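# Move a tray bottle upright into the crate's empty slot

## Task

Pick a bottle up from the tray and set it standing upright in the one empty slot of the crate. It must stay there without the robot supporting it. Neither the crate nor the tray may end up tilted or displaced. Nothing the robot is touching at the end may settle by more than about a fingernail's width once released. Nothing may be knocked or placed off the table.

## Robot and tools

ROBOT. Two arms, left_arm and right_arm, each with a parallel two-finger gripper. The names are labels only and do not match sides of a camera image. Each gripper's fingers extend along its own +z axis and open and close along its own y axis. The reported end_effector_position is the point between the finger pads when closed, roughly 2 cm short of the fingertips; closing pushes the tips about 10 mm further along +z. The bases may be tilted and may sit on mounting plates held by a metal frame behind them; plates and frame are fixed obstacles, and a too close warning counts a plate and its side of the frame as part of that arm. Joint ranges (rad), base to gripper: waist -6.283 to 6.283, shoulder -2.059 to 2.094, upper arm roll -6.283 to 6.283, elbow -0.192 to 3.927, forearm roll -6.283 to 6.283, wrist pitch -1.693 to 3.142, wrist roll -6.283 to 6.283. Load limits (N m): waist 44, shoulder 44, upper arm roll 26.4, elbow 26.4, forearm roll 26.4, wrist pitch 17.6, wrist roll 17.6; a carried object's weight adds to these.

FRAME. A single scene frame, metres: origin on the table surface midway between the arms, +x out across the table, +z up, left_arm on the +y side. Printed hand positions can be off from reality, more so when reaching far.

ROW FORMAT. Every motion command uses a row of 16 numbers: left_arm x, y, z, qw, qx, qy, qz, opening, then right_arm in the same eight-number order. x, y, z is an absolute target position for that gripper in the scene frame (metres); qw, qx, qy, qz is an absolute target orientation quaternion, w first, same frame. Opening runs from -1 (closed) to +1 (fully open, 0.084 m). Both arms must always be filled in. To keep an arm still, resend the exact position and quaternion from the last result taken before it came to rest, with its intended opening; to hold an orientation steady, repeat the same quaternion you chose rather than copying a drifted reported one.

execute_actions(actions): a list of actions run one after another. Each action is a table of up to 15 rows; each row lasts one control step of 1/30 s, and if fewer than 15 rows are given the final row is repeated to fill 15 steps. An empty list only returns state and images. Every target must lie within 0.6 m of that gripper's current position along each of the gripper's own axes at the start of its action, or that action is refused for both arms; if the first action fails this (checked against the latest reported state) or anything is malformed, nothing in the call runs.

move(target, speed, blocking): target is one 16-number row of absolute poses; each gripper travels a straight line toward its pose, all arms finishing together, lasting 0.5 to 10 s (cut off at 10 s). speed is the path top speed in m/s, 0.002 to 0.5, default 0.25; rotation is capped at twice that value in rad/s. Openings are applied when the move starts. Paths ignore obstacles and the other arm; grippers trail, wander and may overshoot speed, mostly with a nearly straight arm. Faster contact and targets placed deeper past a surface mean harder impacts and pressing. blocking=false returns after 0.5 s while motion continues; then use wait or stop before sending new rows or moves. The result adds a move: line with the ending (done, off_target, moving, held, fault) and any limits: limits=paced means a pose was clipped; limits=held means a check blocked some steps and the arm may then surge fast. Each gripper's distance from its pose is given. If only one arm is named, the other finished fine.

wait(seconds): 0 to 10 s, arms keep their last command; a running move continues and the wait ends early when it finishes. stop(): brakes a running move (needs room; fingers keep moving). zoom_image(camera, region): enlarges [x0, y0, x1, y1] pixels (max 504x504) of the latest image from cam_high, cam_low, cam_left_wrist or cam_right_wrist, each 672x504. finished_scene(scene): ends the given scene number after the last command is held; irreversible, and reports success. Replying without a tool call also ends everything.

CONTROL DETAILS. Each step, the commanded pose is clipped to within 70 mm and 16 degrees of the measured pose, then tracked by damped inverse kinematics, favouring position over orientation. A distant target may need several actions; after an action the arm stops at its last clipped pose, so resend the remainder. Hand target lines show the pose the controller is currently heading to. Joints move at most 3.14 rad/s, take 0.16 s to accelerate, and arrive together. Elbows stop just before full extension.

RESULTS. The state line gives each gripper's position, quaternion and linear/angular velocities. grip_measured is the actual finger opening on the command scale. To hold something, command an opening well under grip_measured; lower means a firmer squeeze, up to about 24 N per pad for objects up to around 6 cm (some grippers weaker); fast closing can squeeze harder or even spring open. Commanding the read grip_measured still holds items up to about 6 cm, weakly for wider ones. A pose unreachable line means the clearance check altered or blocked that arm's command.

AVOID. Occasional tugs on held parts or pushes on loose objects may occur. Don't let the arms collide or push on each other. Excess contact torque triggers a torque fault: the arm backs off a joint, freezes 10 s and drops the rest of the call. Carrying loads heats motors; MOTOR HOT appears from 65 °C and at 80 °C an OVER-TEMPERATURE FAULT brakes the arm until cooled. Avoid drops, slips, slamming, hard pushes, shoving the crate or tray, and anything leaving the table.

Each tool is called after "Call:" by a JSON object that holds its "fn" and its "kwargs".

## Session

Call:
{"fn": "execute_actions", "kwargs": {"actions": []}}

Scene clock: 0.00 s.
left_arm: end_effector_position=(+0.4682, +0.1329, +0.3471) grip_measured=+1.00 end_effector_quat_wxyz=(-0.094, +0.871, -0.470, -0.110) end_effector_velocity=(-0.000, -0.000, -0.000) end_effector_angular_velocity=(+0.000, +0.001, -0.001) | right_arm: end_effector_position=(+0.2431, -0.6027, +0.3329) grip_measured=+1.00 end_effector_quat_wxyz=(+0.022, +0.985, -0.172, -0.007) end_effector_velocity=(-0.001, -0.000, +0.000) end_effector_angular_velocity=(-0.000, -0.001, -0.002)
Joint positions: left_arm=[-0.539  0.285 -0.052  1.834  0.218  1.758  0.573  0.084] | right_arm=[-0.655 -0.526 -0.048  0.927 -0.068  1.439 -0.445  0.084]
Joint velocities: left_arm=[-0.     0.    -0.001 -0.     0.    -0.     0.001  0.   ] | right_arm=[-0.002 -0.001 -0.    -0.001  0.    -0.    -0.     0.   ]
Hand target (left_arm): +0.468, +0.133, +0.347; -0.094, +0.871, -0.470, -0.110
Hand target (right_arm): +0.243, -0.603, +0.333; +0.022, +0.985, -0.172, -0.007

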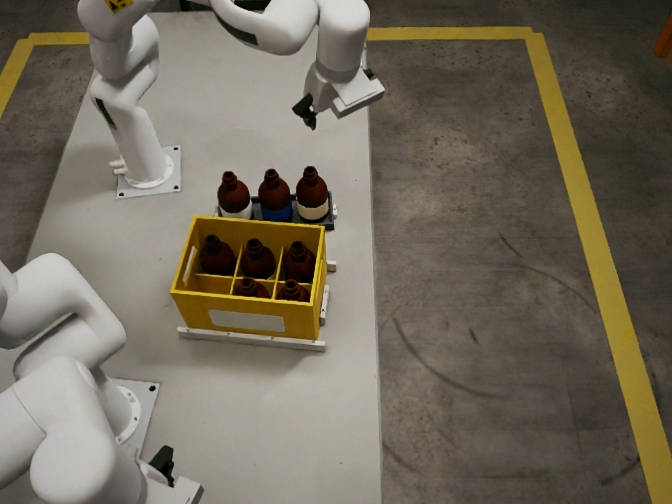

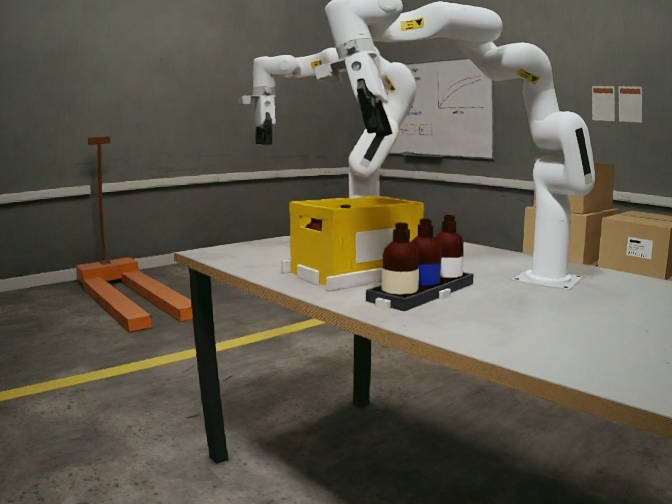

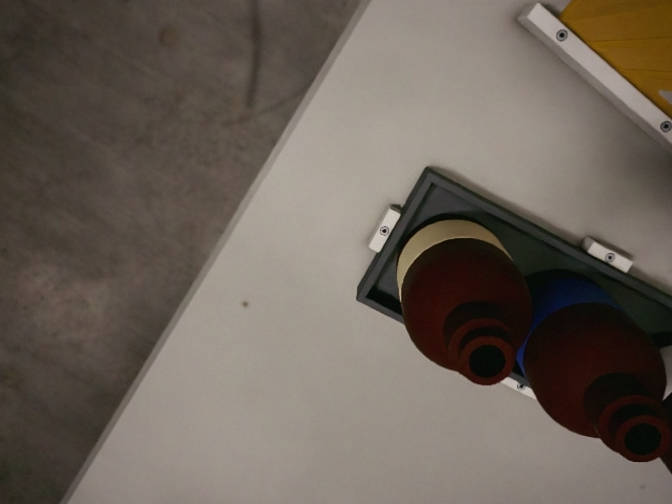

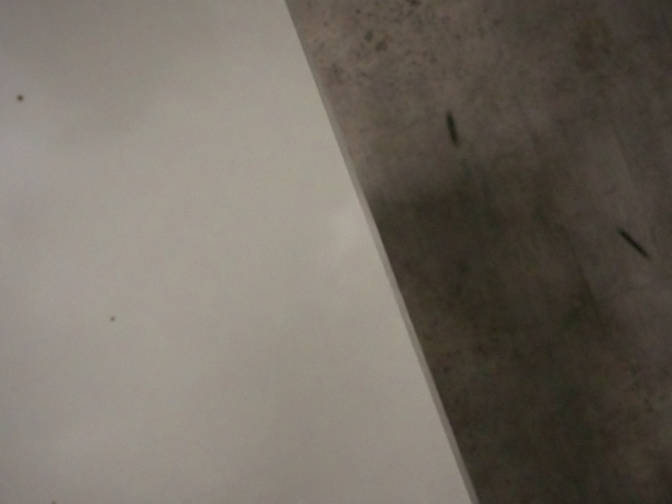

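Call:
{"fn": "move", "kwargs": {"target": [0.242,0.137,0.296,0,0.924,-0.383,0,0.4,0.2431,-0.6027,0.3329,0.022,0.985,-0.172,-0.007,1], "speed": 0.35}}

Scene clock: 2.30 s.
left_arm: end_effector_position=(+0.2423, +0.1364, +0.2957) grip_measured=+0.39 end_effector_quat_wxyz=(-0.000, +0.924, -0.383, -0.000) end_effector_velocity=(-0.002, -0.000, +0.001) end_effector_angular_velocity=(-0.004, -0.007, -0.001) | right_arm: end_effector_position=(+0.2431, -0.6027, +0.3329) grip_measured=+1.00 end_effector_quat_wxyz=(+0.022, +0.985, -0.172, -0.007) end_effector_velocity=(-0.000, -0.000, -0.000) end_effector_angular_velocity=(+0.000, +0.001, -0.001)
Joint positions: left_arm=[-0.581 -0.64  -0.093  0.751 -0.056  1.39   0.297  0.061] | right_arm=[-0.655 -0.527 -0.048  0.926 -0.069  1.438 -0.446  0.084]
Joint velocities: left_arm=[-0.002 -0.015 -0.001 -0.009 -0.002 -0.003 -0.001  0.   ] | right_arm=[-0.001  0.     0.    -0.001 -0.     0.    -0.    -0.   ]
Hand target (left_arm): +0.242, +0.136, +0.296; -0.000, +0.924, -0.383, +0.000
Hand target (right_arm): +0.243, -0.603, +0.333; +0.022, +0.985, -0.172, -0.007
Off the commanded pose (left_arm): 0.001 m, 0 deg.
Off the commanded pose (right_arm): 0.000 m, 0 deg.
move: done; limits=paced

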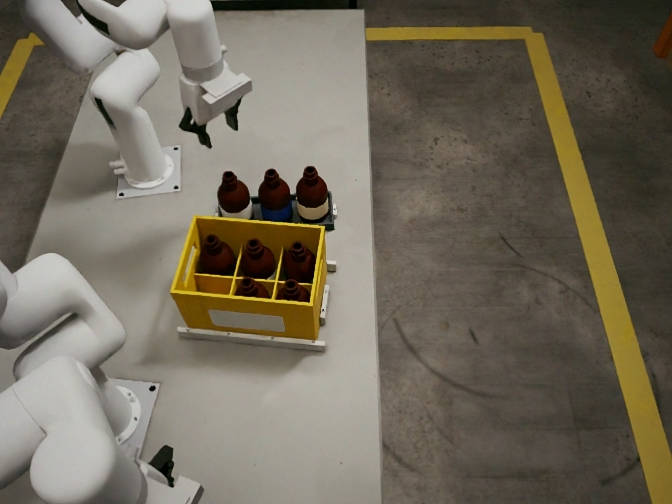

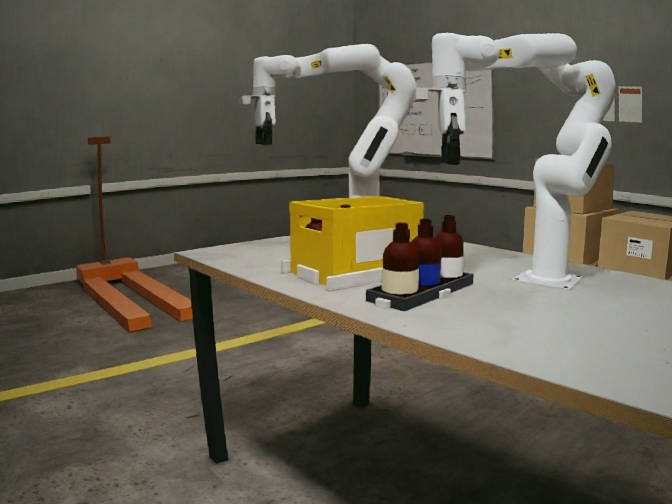

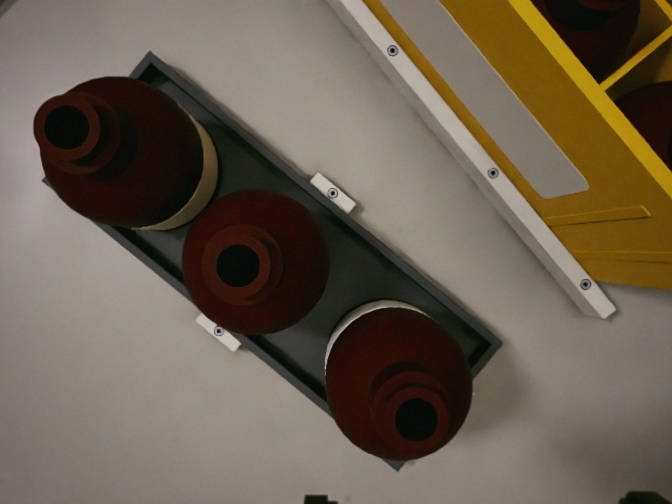

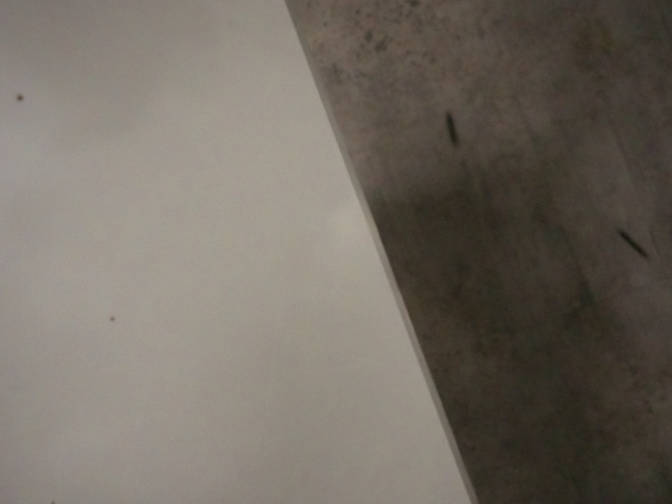

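Call:
{"fn": "move", "kwargs": {"target": [0.242,0.135,0.147,0,0.924,-0.383,0,0.4,0.2431,-0.6027,0.3329,0.022,0.985,-0.172,-0.007,1]}}

Call:
{"fn": "move", "kwargs": {"target": [0.242,0.135,0.147,0,0.924,-0.383,0,-0.6,0.2431,-0.6027,0.3329,0.022,0.985,-0.172,-0.007,1]}}

Call:
{"fn": "move", "kwargs": {"target": [0.242,0.135,0.345,0,0.924,-0.383,0,-0.6,0.2431,-0.6027,0.3329,0.022,0.985,-0.172,-0.007,1]}}

Call:
{"fn": "move", "kwargs": {"target": [0.222,-0.128,0.345,0,0.924,-0.383,0,-0.6,0.2431,-0.6027,0.3329,0.022,0.985,-0.172,-0.007,1]}}

Scene clock: 4.27 s.
left_arm: end_effector_position=(+0.2421, +0.1349, +0.1474) grip_measured=+0.39 end_effector_quat_wxyz=(+0.000, +0.924, -0.383, +0.000) end_effector_velocity=(-0.000, -0.000, -0.003) end_effector_angular_velocity=(+0.002, +0.002, -0.001) | right_arm: end_effector_position=(+0.2431, -0.6027, +0.3329) grip_measured=+1.00 end_effector_quat_wxyz=(+0.022, +0.985, -0.172, -0.007) end_effector_velocity=(-0.000, -0.000, -0.001) end_effector_angular_velocity=(+0.001, +0.001, -0.001)
Joint positions: left_arm=[-0.588 -0.519 -0.122  0.395 -0.077  0.912  0.295  0.061] | right_arm=[-0.655 -0.527 -0.048  0.926 -0.069  1.438 -0.446  0.084]
Joint velocities: left_arm=[ 0.     0.007 -0.002 -0.003 -0.    -0.007 -0.001 -0.   ] | right_arm=[-0.001  0.    -0.    -0.001  0.     0.    -0.    -0.   ]
Hand target (left_arm): +0.242, +0.135, +0.147; +0.000, +0.924, -0.383, -0.000
Hand target (right_arm): +0.243, -0.603, +0.333; +0.022, +0.985, -0.172, -0.007
Off the commanded pose (left_arm): 0.000 m, 0 deg.
Off the commanded pose (right_arm): 0.000 m, 0 deg.
move: done

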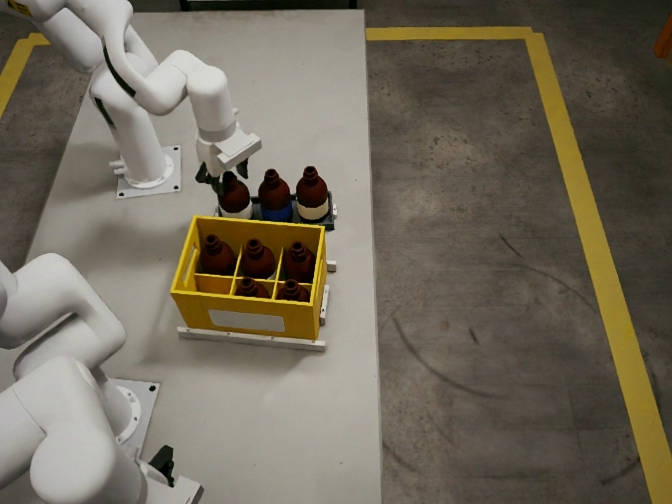

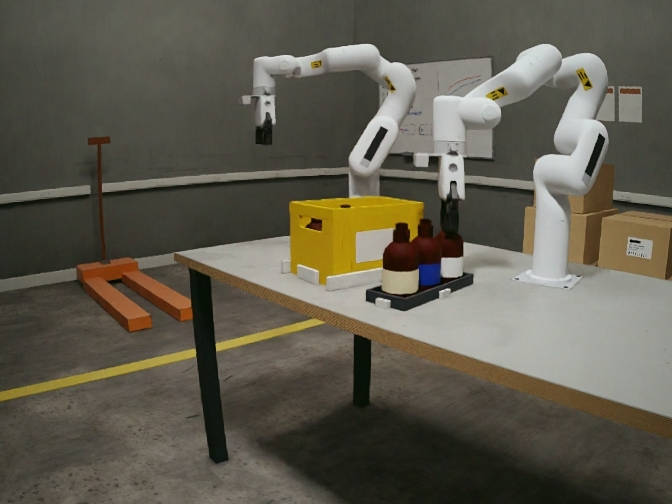

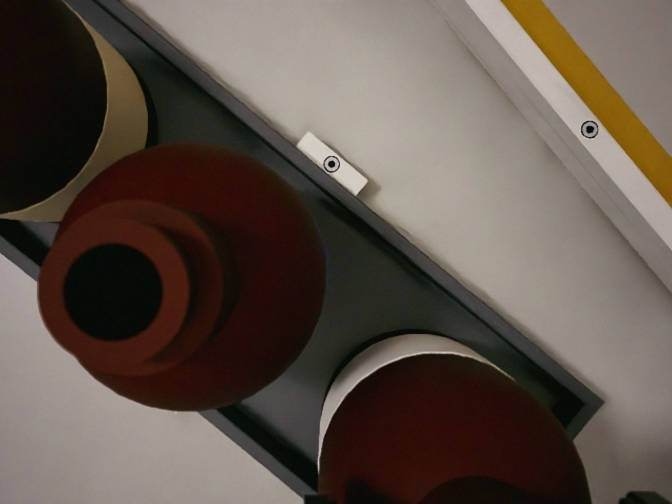

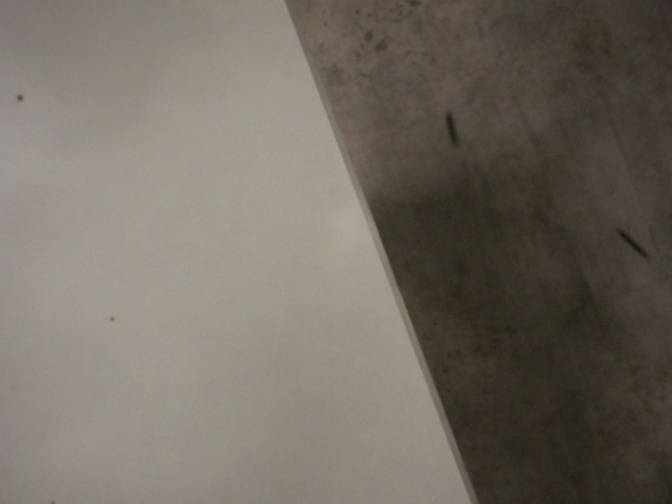

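Scene clock: 4.97 s.
left_arm: end_effector_position=(+0.2422, +0.1348, +0.1473) grip_measured=-0.25 end_effector_quat_wxyz=(+0.000, +0.924, -0.383, +0.000) end_effector_velocity=(-0.000, +0.000, -0.000) end_effector_angular_velocity=(+0.001, +0.001, -0.000) | right_arm: end_effector_position=(+0.2431, -0.6027, +0.3329) grip_measured=+1.00 end_effector_quat_wxyz=(+0.022, +0.985, -0.172, -0.007) end_effector_velocity=(-0.000, -0.000, -0.000) end_effector_angular_velocity=(-0.000, -0.000, -0.000)
Joint positions: left_arm=[-0.588 -0.519 -0.123  0.395 -0.077  0.911  0.295  0.033] | right_arm=[-0.655 -0.527 -0.048  0.926 -0.069  1.438 -0.446  0.084]
Joint velocities: left_arm=[ 0.     0.001 -0.001 -0.     0.    -0.    -0.     0.   ] | right_arm=[-0.    -0.001 -0.001 -0.001 -0.    -0.     0.     0.   ]
Hand target (left_arm): +0.242, +0.135, +0.147; +0.000, +0.924, -0.383, -0.000
Hand target (right_arm): +0.243, -0.603, +0.333; +0.022, +0.985, -0.172, -0.007
Off the commanded pose (left_arm): 0.000 m, 0 deg.
Off the commanded pose (right_arm): 0.000 m, 0 deg.
move: done

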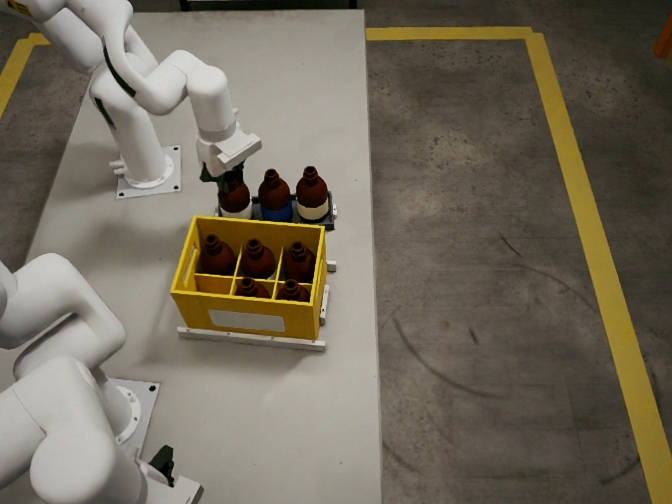

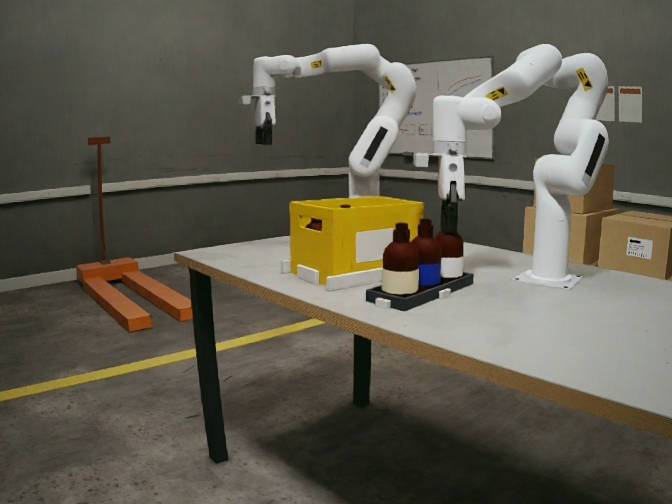

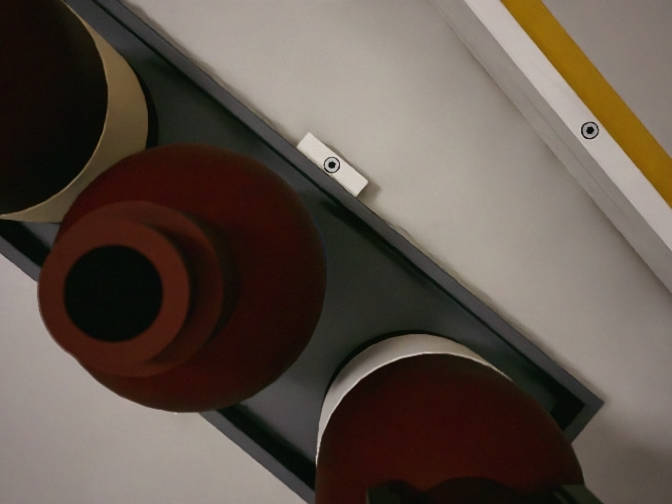

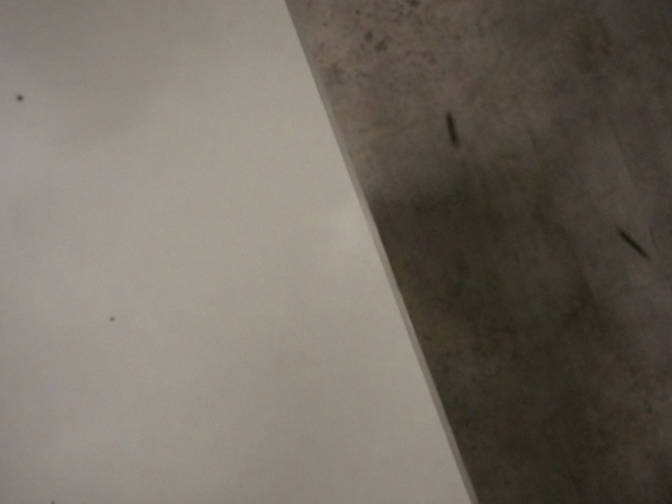

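Scene clock: 6.70 s.
left_arm: end_effector_position=(+0.2421, +0.1351, +0.3453) grip_measured=-0.25 end_effector_quat_wxyz=(-0.000, +0.924, -0.383, +0.000) end_effector_velocity=(-0.000, -0.001, -0.000) end_effector_angular_velocity=(+0.000, +0.001, -0.001) | right_arm: end_effector_position=(+0.2431, -0.6027, +0.3329) grip_measured=+1.00 end_effector_quat_wxyz=(+0.022, +0.985, -0.172, -0.007) end_effector_velocity=(-0.000, -0.000, +0.000) end_effector_angular_velocity=(-0.000, -0.000, -0.000)
Joint positions: left_arm=[-0.579 -0.621 -0.089  0.904 -0.052  1.522  0.292  0.033] | right_arm=[-0.655 -0.527 -0.048  0.926 -0.069  1.438 -0.446  0.084]
Joint velocities: left_arm=[-0.     0.002 -0.001  0.    -0.001 -0.    -0.    -0.   ] | right_arm=[ 0.    -0.001 -0.    -0.001 -0.    -0.     0.     0.   ]
Hand target (left_arm): +0.242, +0.135, +0.345; -0.000, +0.924, -0.383, +0.000
Hand target (right_arm): +0.243, -0.603, +0.333; +0.022, +0.985, -0.172, -0.007
Off the commanded pose (left_arm): 0.000 m, 0 deg.
Off the commanded pose (right_arm): 0.000 m, 0 deg.
move: done

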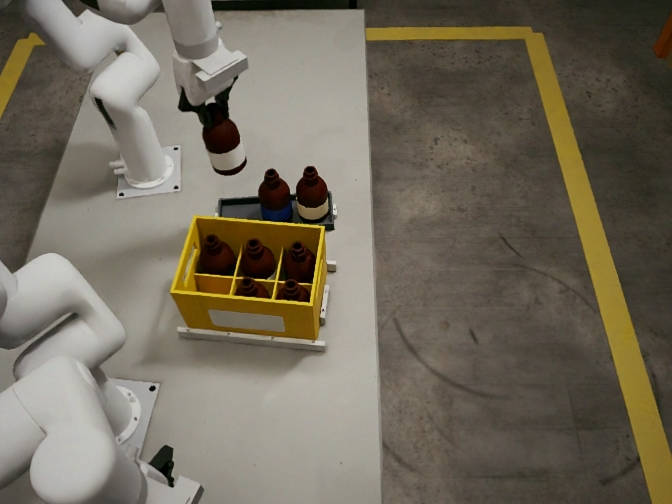

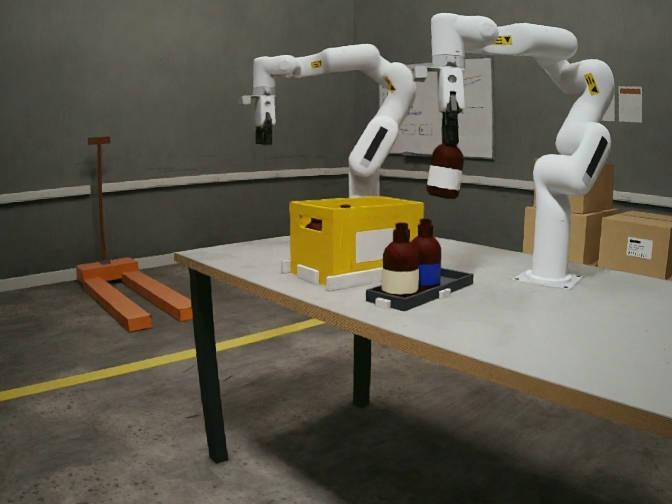

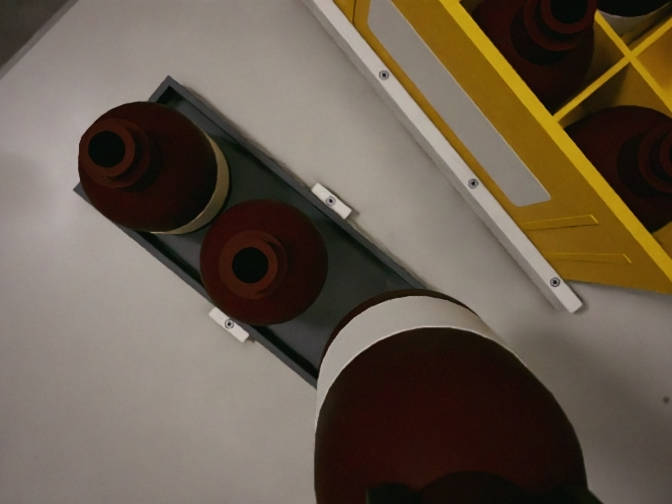

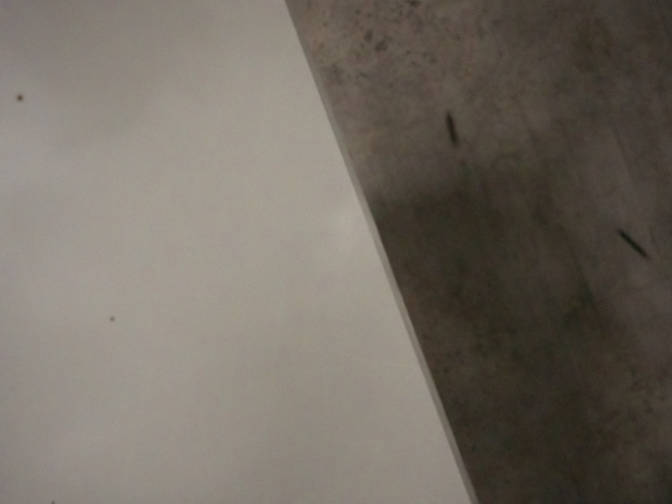

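Scene clock: 8.37 s.
left_arm: end_effector_position=(+0.2228, -0.1279, +0.3452) grip_measured=-0.25 end_effector_quat_wxyz=(+0.001, +0.924, -0.383, +0.001) end_effector_velocity=(+0.000, -0.002, -0.001) end_effector_angular_velocity=(+0.005, +0.003, +0.000) | right_arm: end_effector_position=(+0.2431, -0.6027, +0.3329) grip_measured=+1.00 end_effector_quat_wxyz=(+0.022, +0.985, -0.172, -0.007) end_effector_velocity=(-0.000, +0.000, +0.000) end_effector_angular_velocity=(-0.001, -0.001, +0.001)
Joint positions: left_arm=[-0.726 -0.    -0.494  1.452 -0.     1.451 -0.278  0.033] | right_arm=[-0.655 -0.527 -0.048  0.926 -0.069  1.438 -0.446  0.084]
Joint velocities: left_arm=[-0.003  0.012 -0.002  0.01   0.006  0.005 -0.007 -0.   ] | right_arm=[ 0.    -0.001  0.    -0.001 -0.    -0.     0.     0.   ]
Hand target (left_arm): +0.223, -0.128, +0.345; +0.000, +0.924, -0.383, +0.000
Hand target (right_arm): +0.243, -0.603, +0.333; +0.022, +0.985, -0.172, -0.007
Off the commanded pose (left_arm): 0.001 m, 0 deg.
Off the commanded pose (right_arm): 0.000 m, 0 deg.
move: done

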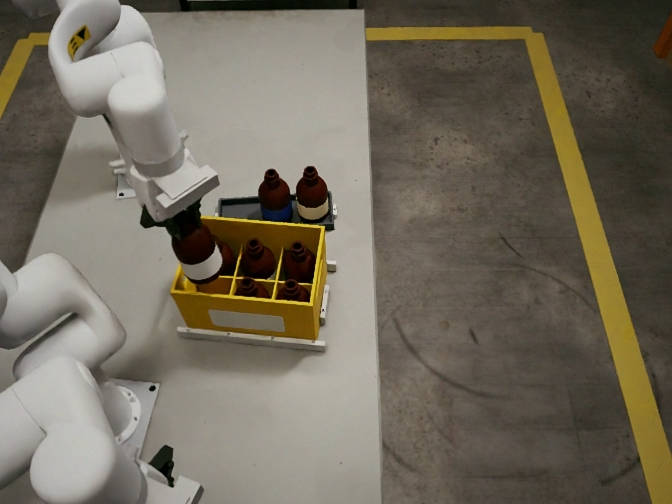

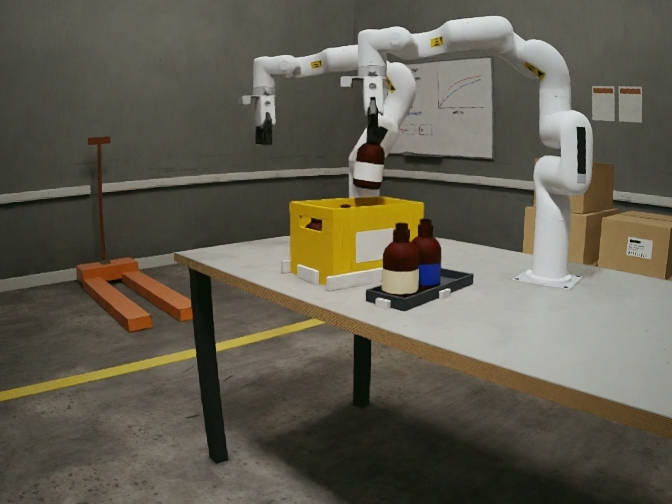

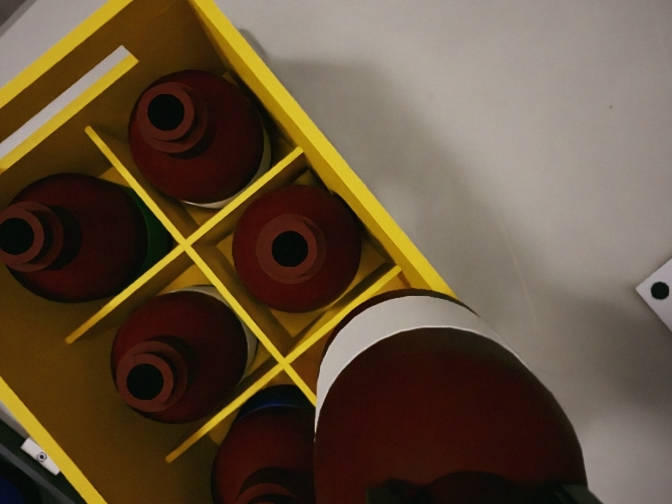

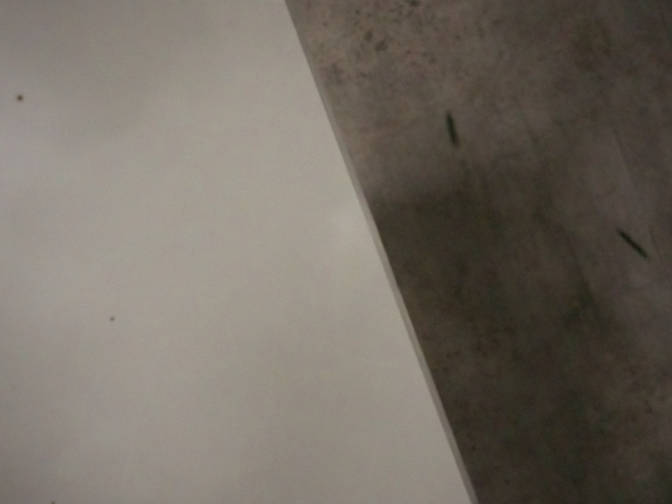

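Call:
{"fn": "move", "kwargs": {"target": [0.219,-0.127,0.34,-0.025,0.922,-0.382,-0.06,-0.8,0.2431,-0.6027,0.3329,0.022,0.985,-0.172,-0.007,1]}}

Call:
{"fn": "zoom_image", "kwargs": {"camera": "cam_low", "region": [290,60,450,220]}}

Call:
{"fn": "move", "kwargs": {"target": [0.219,-0.127,0.25,-0.025,0.922,-0.382,-0.06,-0.8,0.2431,-0.6027,0.3329,0.022,0.985,-0.172,-0.007,1], "speed": 0.12}}

Scene clock: 10.00 s.
left_arm: end_effector_position=(+0.2189, -0.1271, +0.3402) grip_measured=-0.25 end_effector_quat_wxyz=(-0.024, +0.922, -0.382, -0.059) end_effector_velocity=(-0.000, +0.000, -0.000) end_effector_angular_velocity=(+0.011, +0.009, -0.002) | right_arm: end_effector_position=(+0.2431, -0.6027, +0.3329) grip_measured=+1.00 end_effector_quat_wxyz=(+0.022, +0.985, -0.172, -0.007) end_effector_velocity=(-0.000, -0.000, +0.000) end_effector_angular_velocity=(-0.001, -0.001, -0.001)
Joint positions: left_arm=[-0.743  0.118 -0.505  1.585  0.018  1.603 -0.307  0.033] | right_arm=[-0.655 -0.527 -0.048  0.926 -0.069  1.438 -0.446  0.084]
Joint velocities: left_arm=[-0.003  0.013 -0.001  0.015  0.004  0.017 -0.002 -0.   ] | right_arm=[-0.001 -0.     0.     0.     0.    -0.001 -0.    -0.   ]
Hand target (left_arm): +0.219, -0.127, +0.340; -0.025, +0.922, -0.382, -0.060
Hand target (right_arm): +0.243, -0.603, +0.333; +0.022, +0.985, -0.172, -0.007
Off the commanded pose (left_arm): 0.000 m, 0 deg.
Off the commanded pose (right_arm): 0.000 m, 0 deg.
move: done

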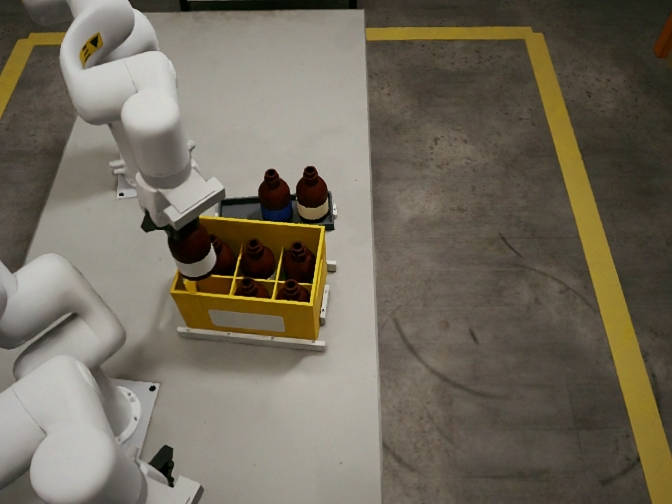

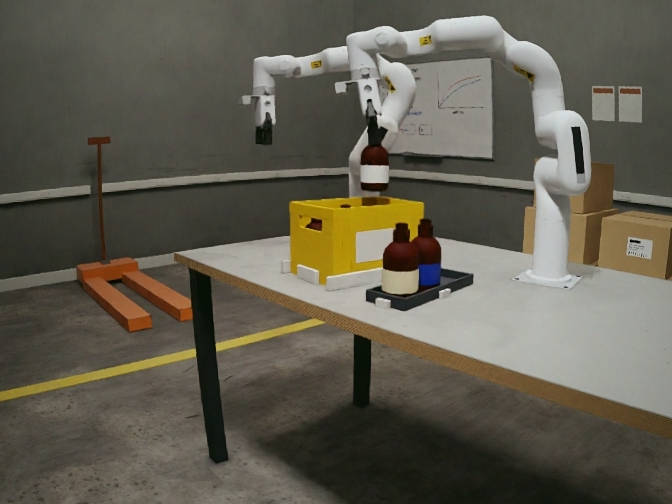

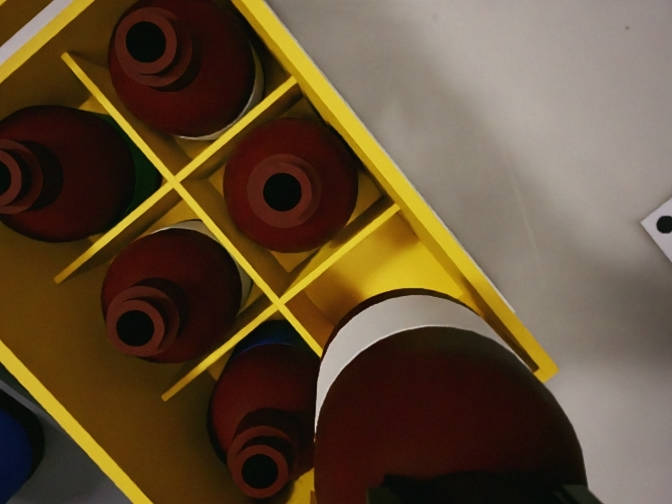

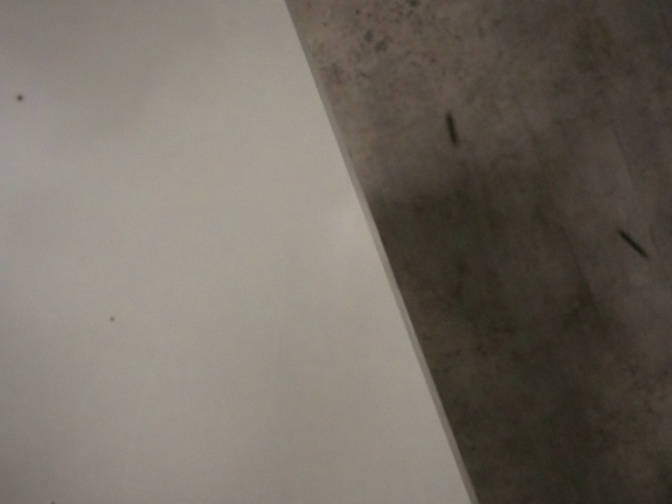

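Region (290, 60, 450, 220) of cam_low's 672x504 image, scaled by 3.150, with more detail than that image has.

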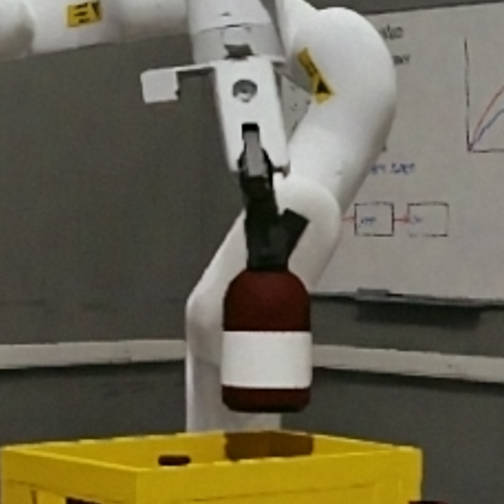

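Scene clock: 11.17 s.
left_arm: end_effector_position=(+0.2190, -0.1272, +0.2507) grip_measured=-0.25 end_effector_quat_wxyz=(-0.025, +0.922, -0.382, -0.060) end_effector_velocity=(-0.000, +0.001, -0.005) end_effector_angular_velocity=(+0.004, +0.003, -0.001) | right_arm: end_effector_position=(+0.2431, -0.6027, +0.3329) grip_measured=+1.00 end_effector_quat_wxyz=(+0.022, +0.985, -0.172, -0.007) end_effector_velocity=(+0.000, -0.000, -0.001) end_effector_angular_velocity=(+0.002, +0.002, +0.001)
Joint positions: left_arm=[-0.737  0.119 -0.5    1.329  0.02   1.349 -0.301  0.033] | right_arm=[-0.655 -0.527 -0.048  0.926 -0.069  1.438 -0.446  0.084]
Joint velocities: left_arm=[ 0.     0.003  0.001 -0.01   0.001 -0.008  0.001  0.   ] | right_arm=[ 0.001  0.003 -0.     0.     0.    -0.     0.    -0.   ]
Hand target (left_arm): +0.219, -0.127, +0.250; -0.025, +0.922, -0.382, -0.060
Hand target (right_arm): +0.243, -0.603, +0.333; +0.022, +0.985, -0.172, -0.007
Off the commanded pose (left_arm): 0.001 m, 0 deg.
Off the commanded pose (right_arm): 0.000 m, 0 deg.
move: done

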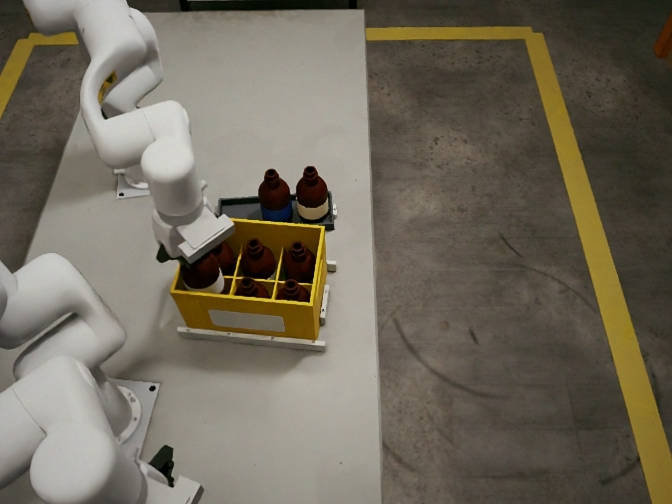

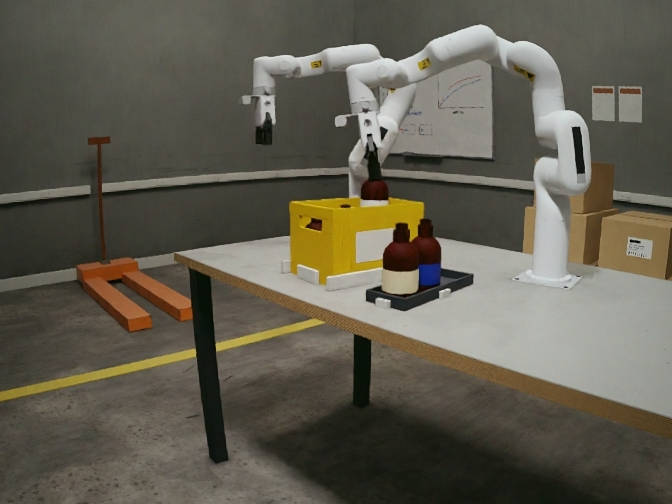

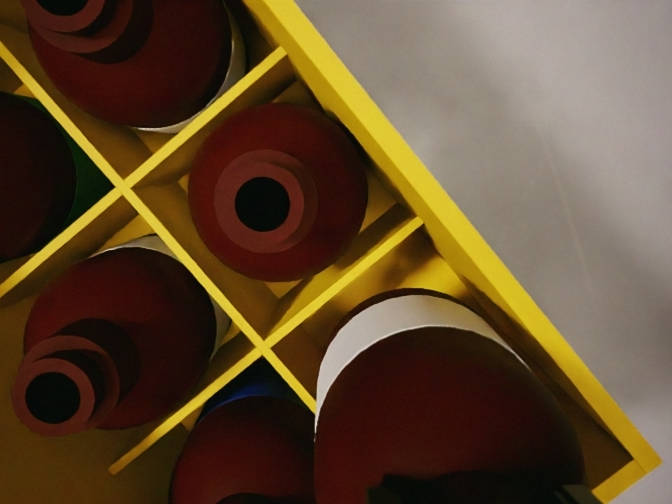

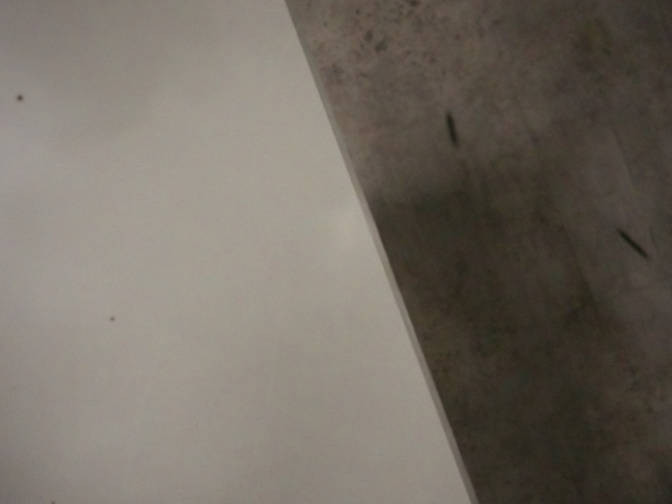

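Call:
{"fn": "move", "kwargs": {"target": [0.219,-0.128,0.152,-0.025,0.922,-0.382,-0.06,-0.8,0.2431,-0.6027,0.3329,0.022,0.985,-0.172,-0.007,1], "speed": 0.08}}

Scene clock: 13.13 s.
left_arm: end_effector_position=(+0.2190, -0.1282, +0.1526) grip_measured=-0.25 end_effector_quat_wxyz=(-0.025, +0.922, -0.382, -0.060) end_effector_velocity=(+0.000, +0.000, -0.004) end_effector_angular_velocity=(+0.001, +0.001, +0.000) | right_arm: end_effector_position=(+0.2431, -0.6027, +0.3329) grip_measured=+1.00 end_effector_quat_wxyz=(+0.022, +0.985, -0.172, -0.007) end_effector_velocity=(-0.000, +0.000, -0.000) end_effector_angular_velocity=(+0.000, +0.000, -0.000)
Joint positions: left_arm=[-0.75   0.216 -0.491  1.151  0.072  1.086 -0.333  0.033] | right_arm=[-0.655 -0.527 -0.048  0.926 -0.069  1.438 -0.446  0.084]
Joint velocities: left_arm=[-0.001  0.005  0.001 -0.004  0.003 -0.007 -0.002 -0.   ] | right_arm=[ 0.    -0.001 -0.    -0.001  0.     0.001 -0.    -0.   ]
Hand target (left_arm): +0.219, -0.128, +0.152; -0.025, +0.922, -0.382, -0.060
Hand target (right_arm): +0.243, -0.603, +0.333; +0.022, +0.985, -0.172, -0.007
Off the commanded pose (left_arm): 0.001 m, 0 deg.
Off the commanded pose (right_arm): 0.000 m, 0 deg.
move: done

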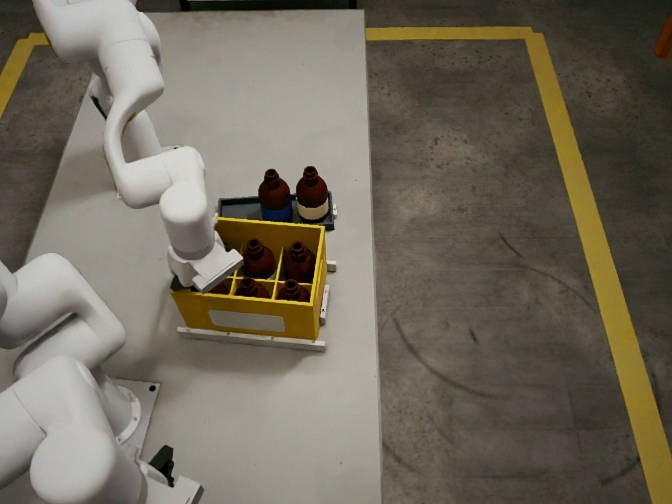

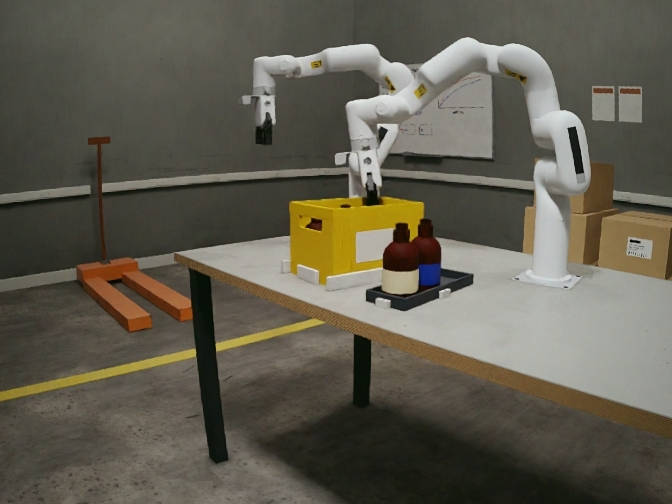

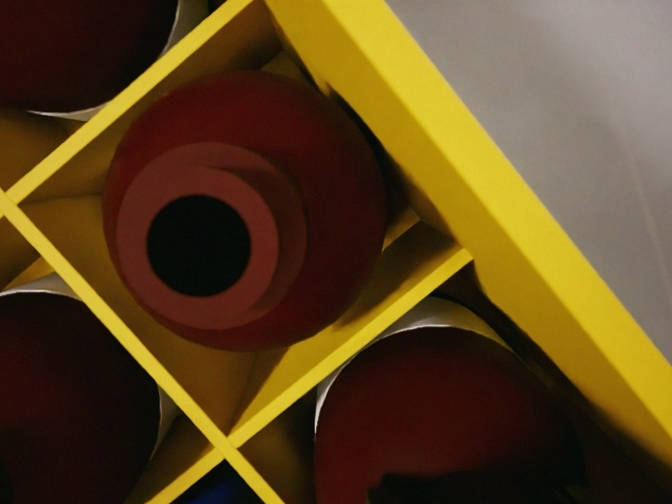

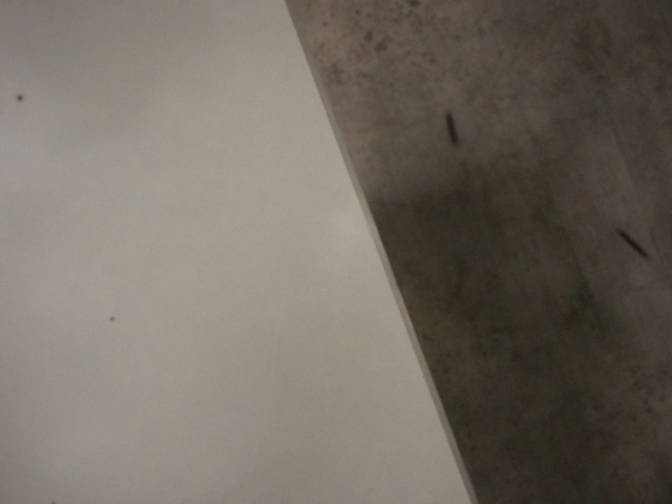

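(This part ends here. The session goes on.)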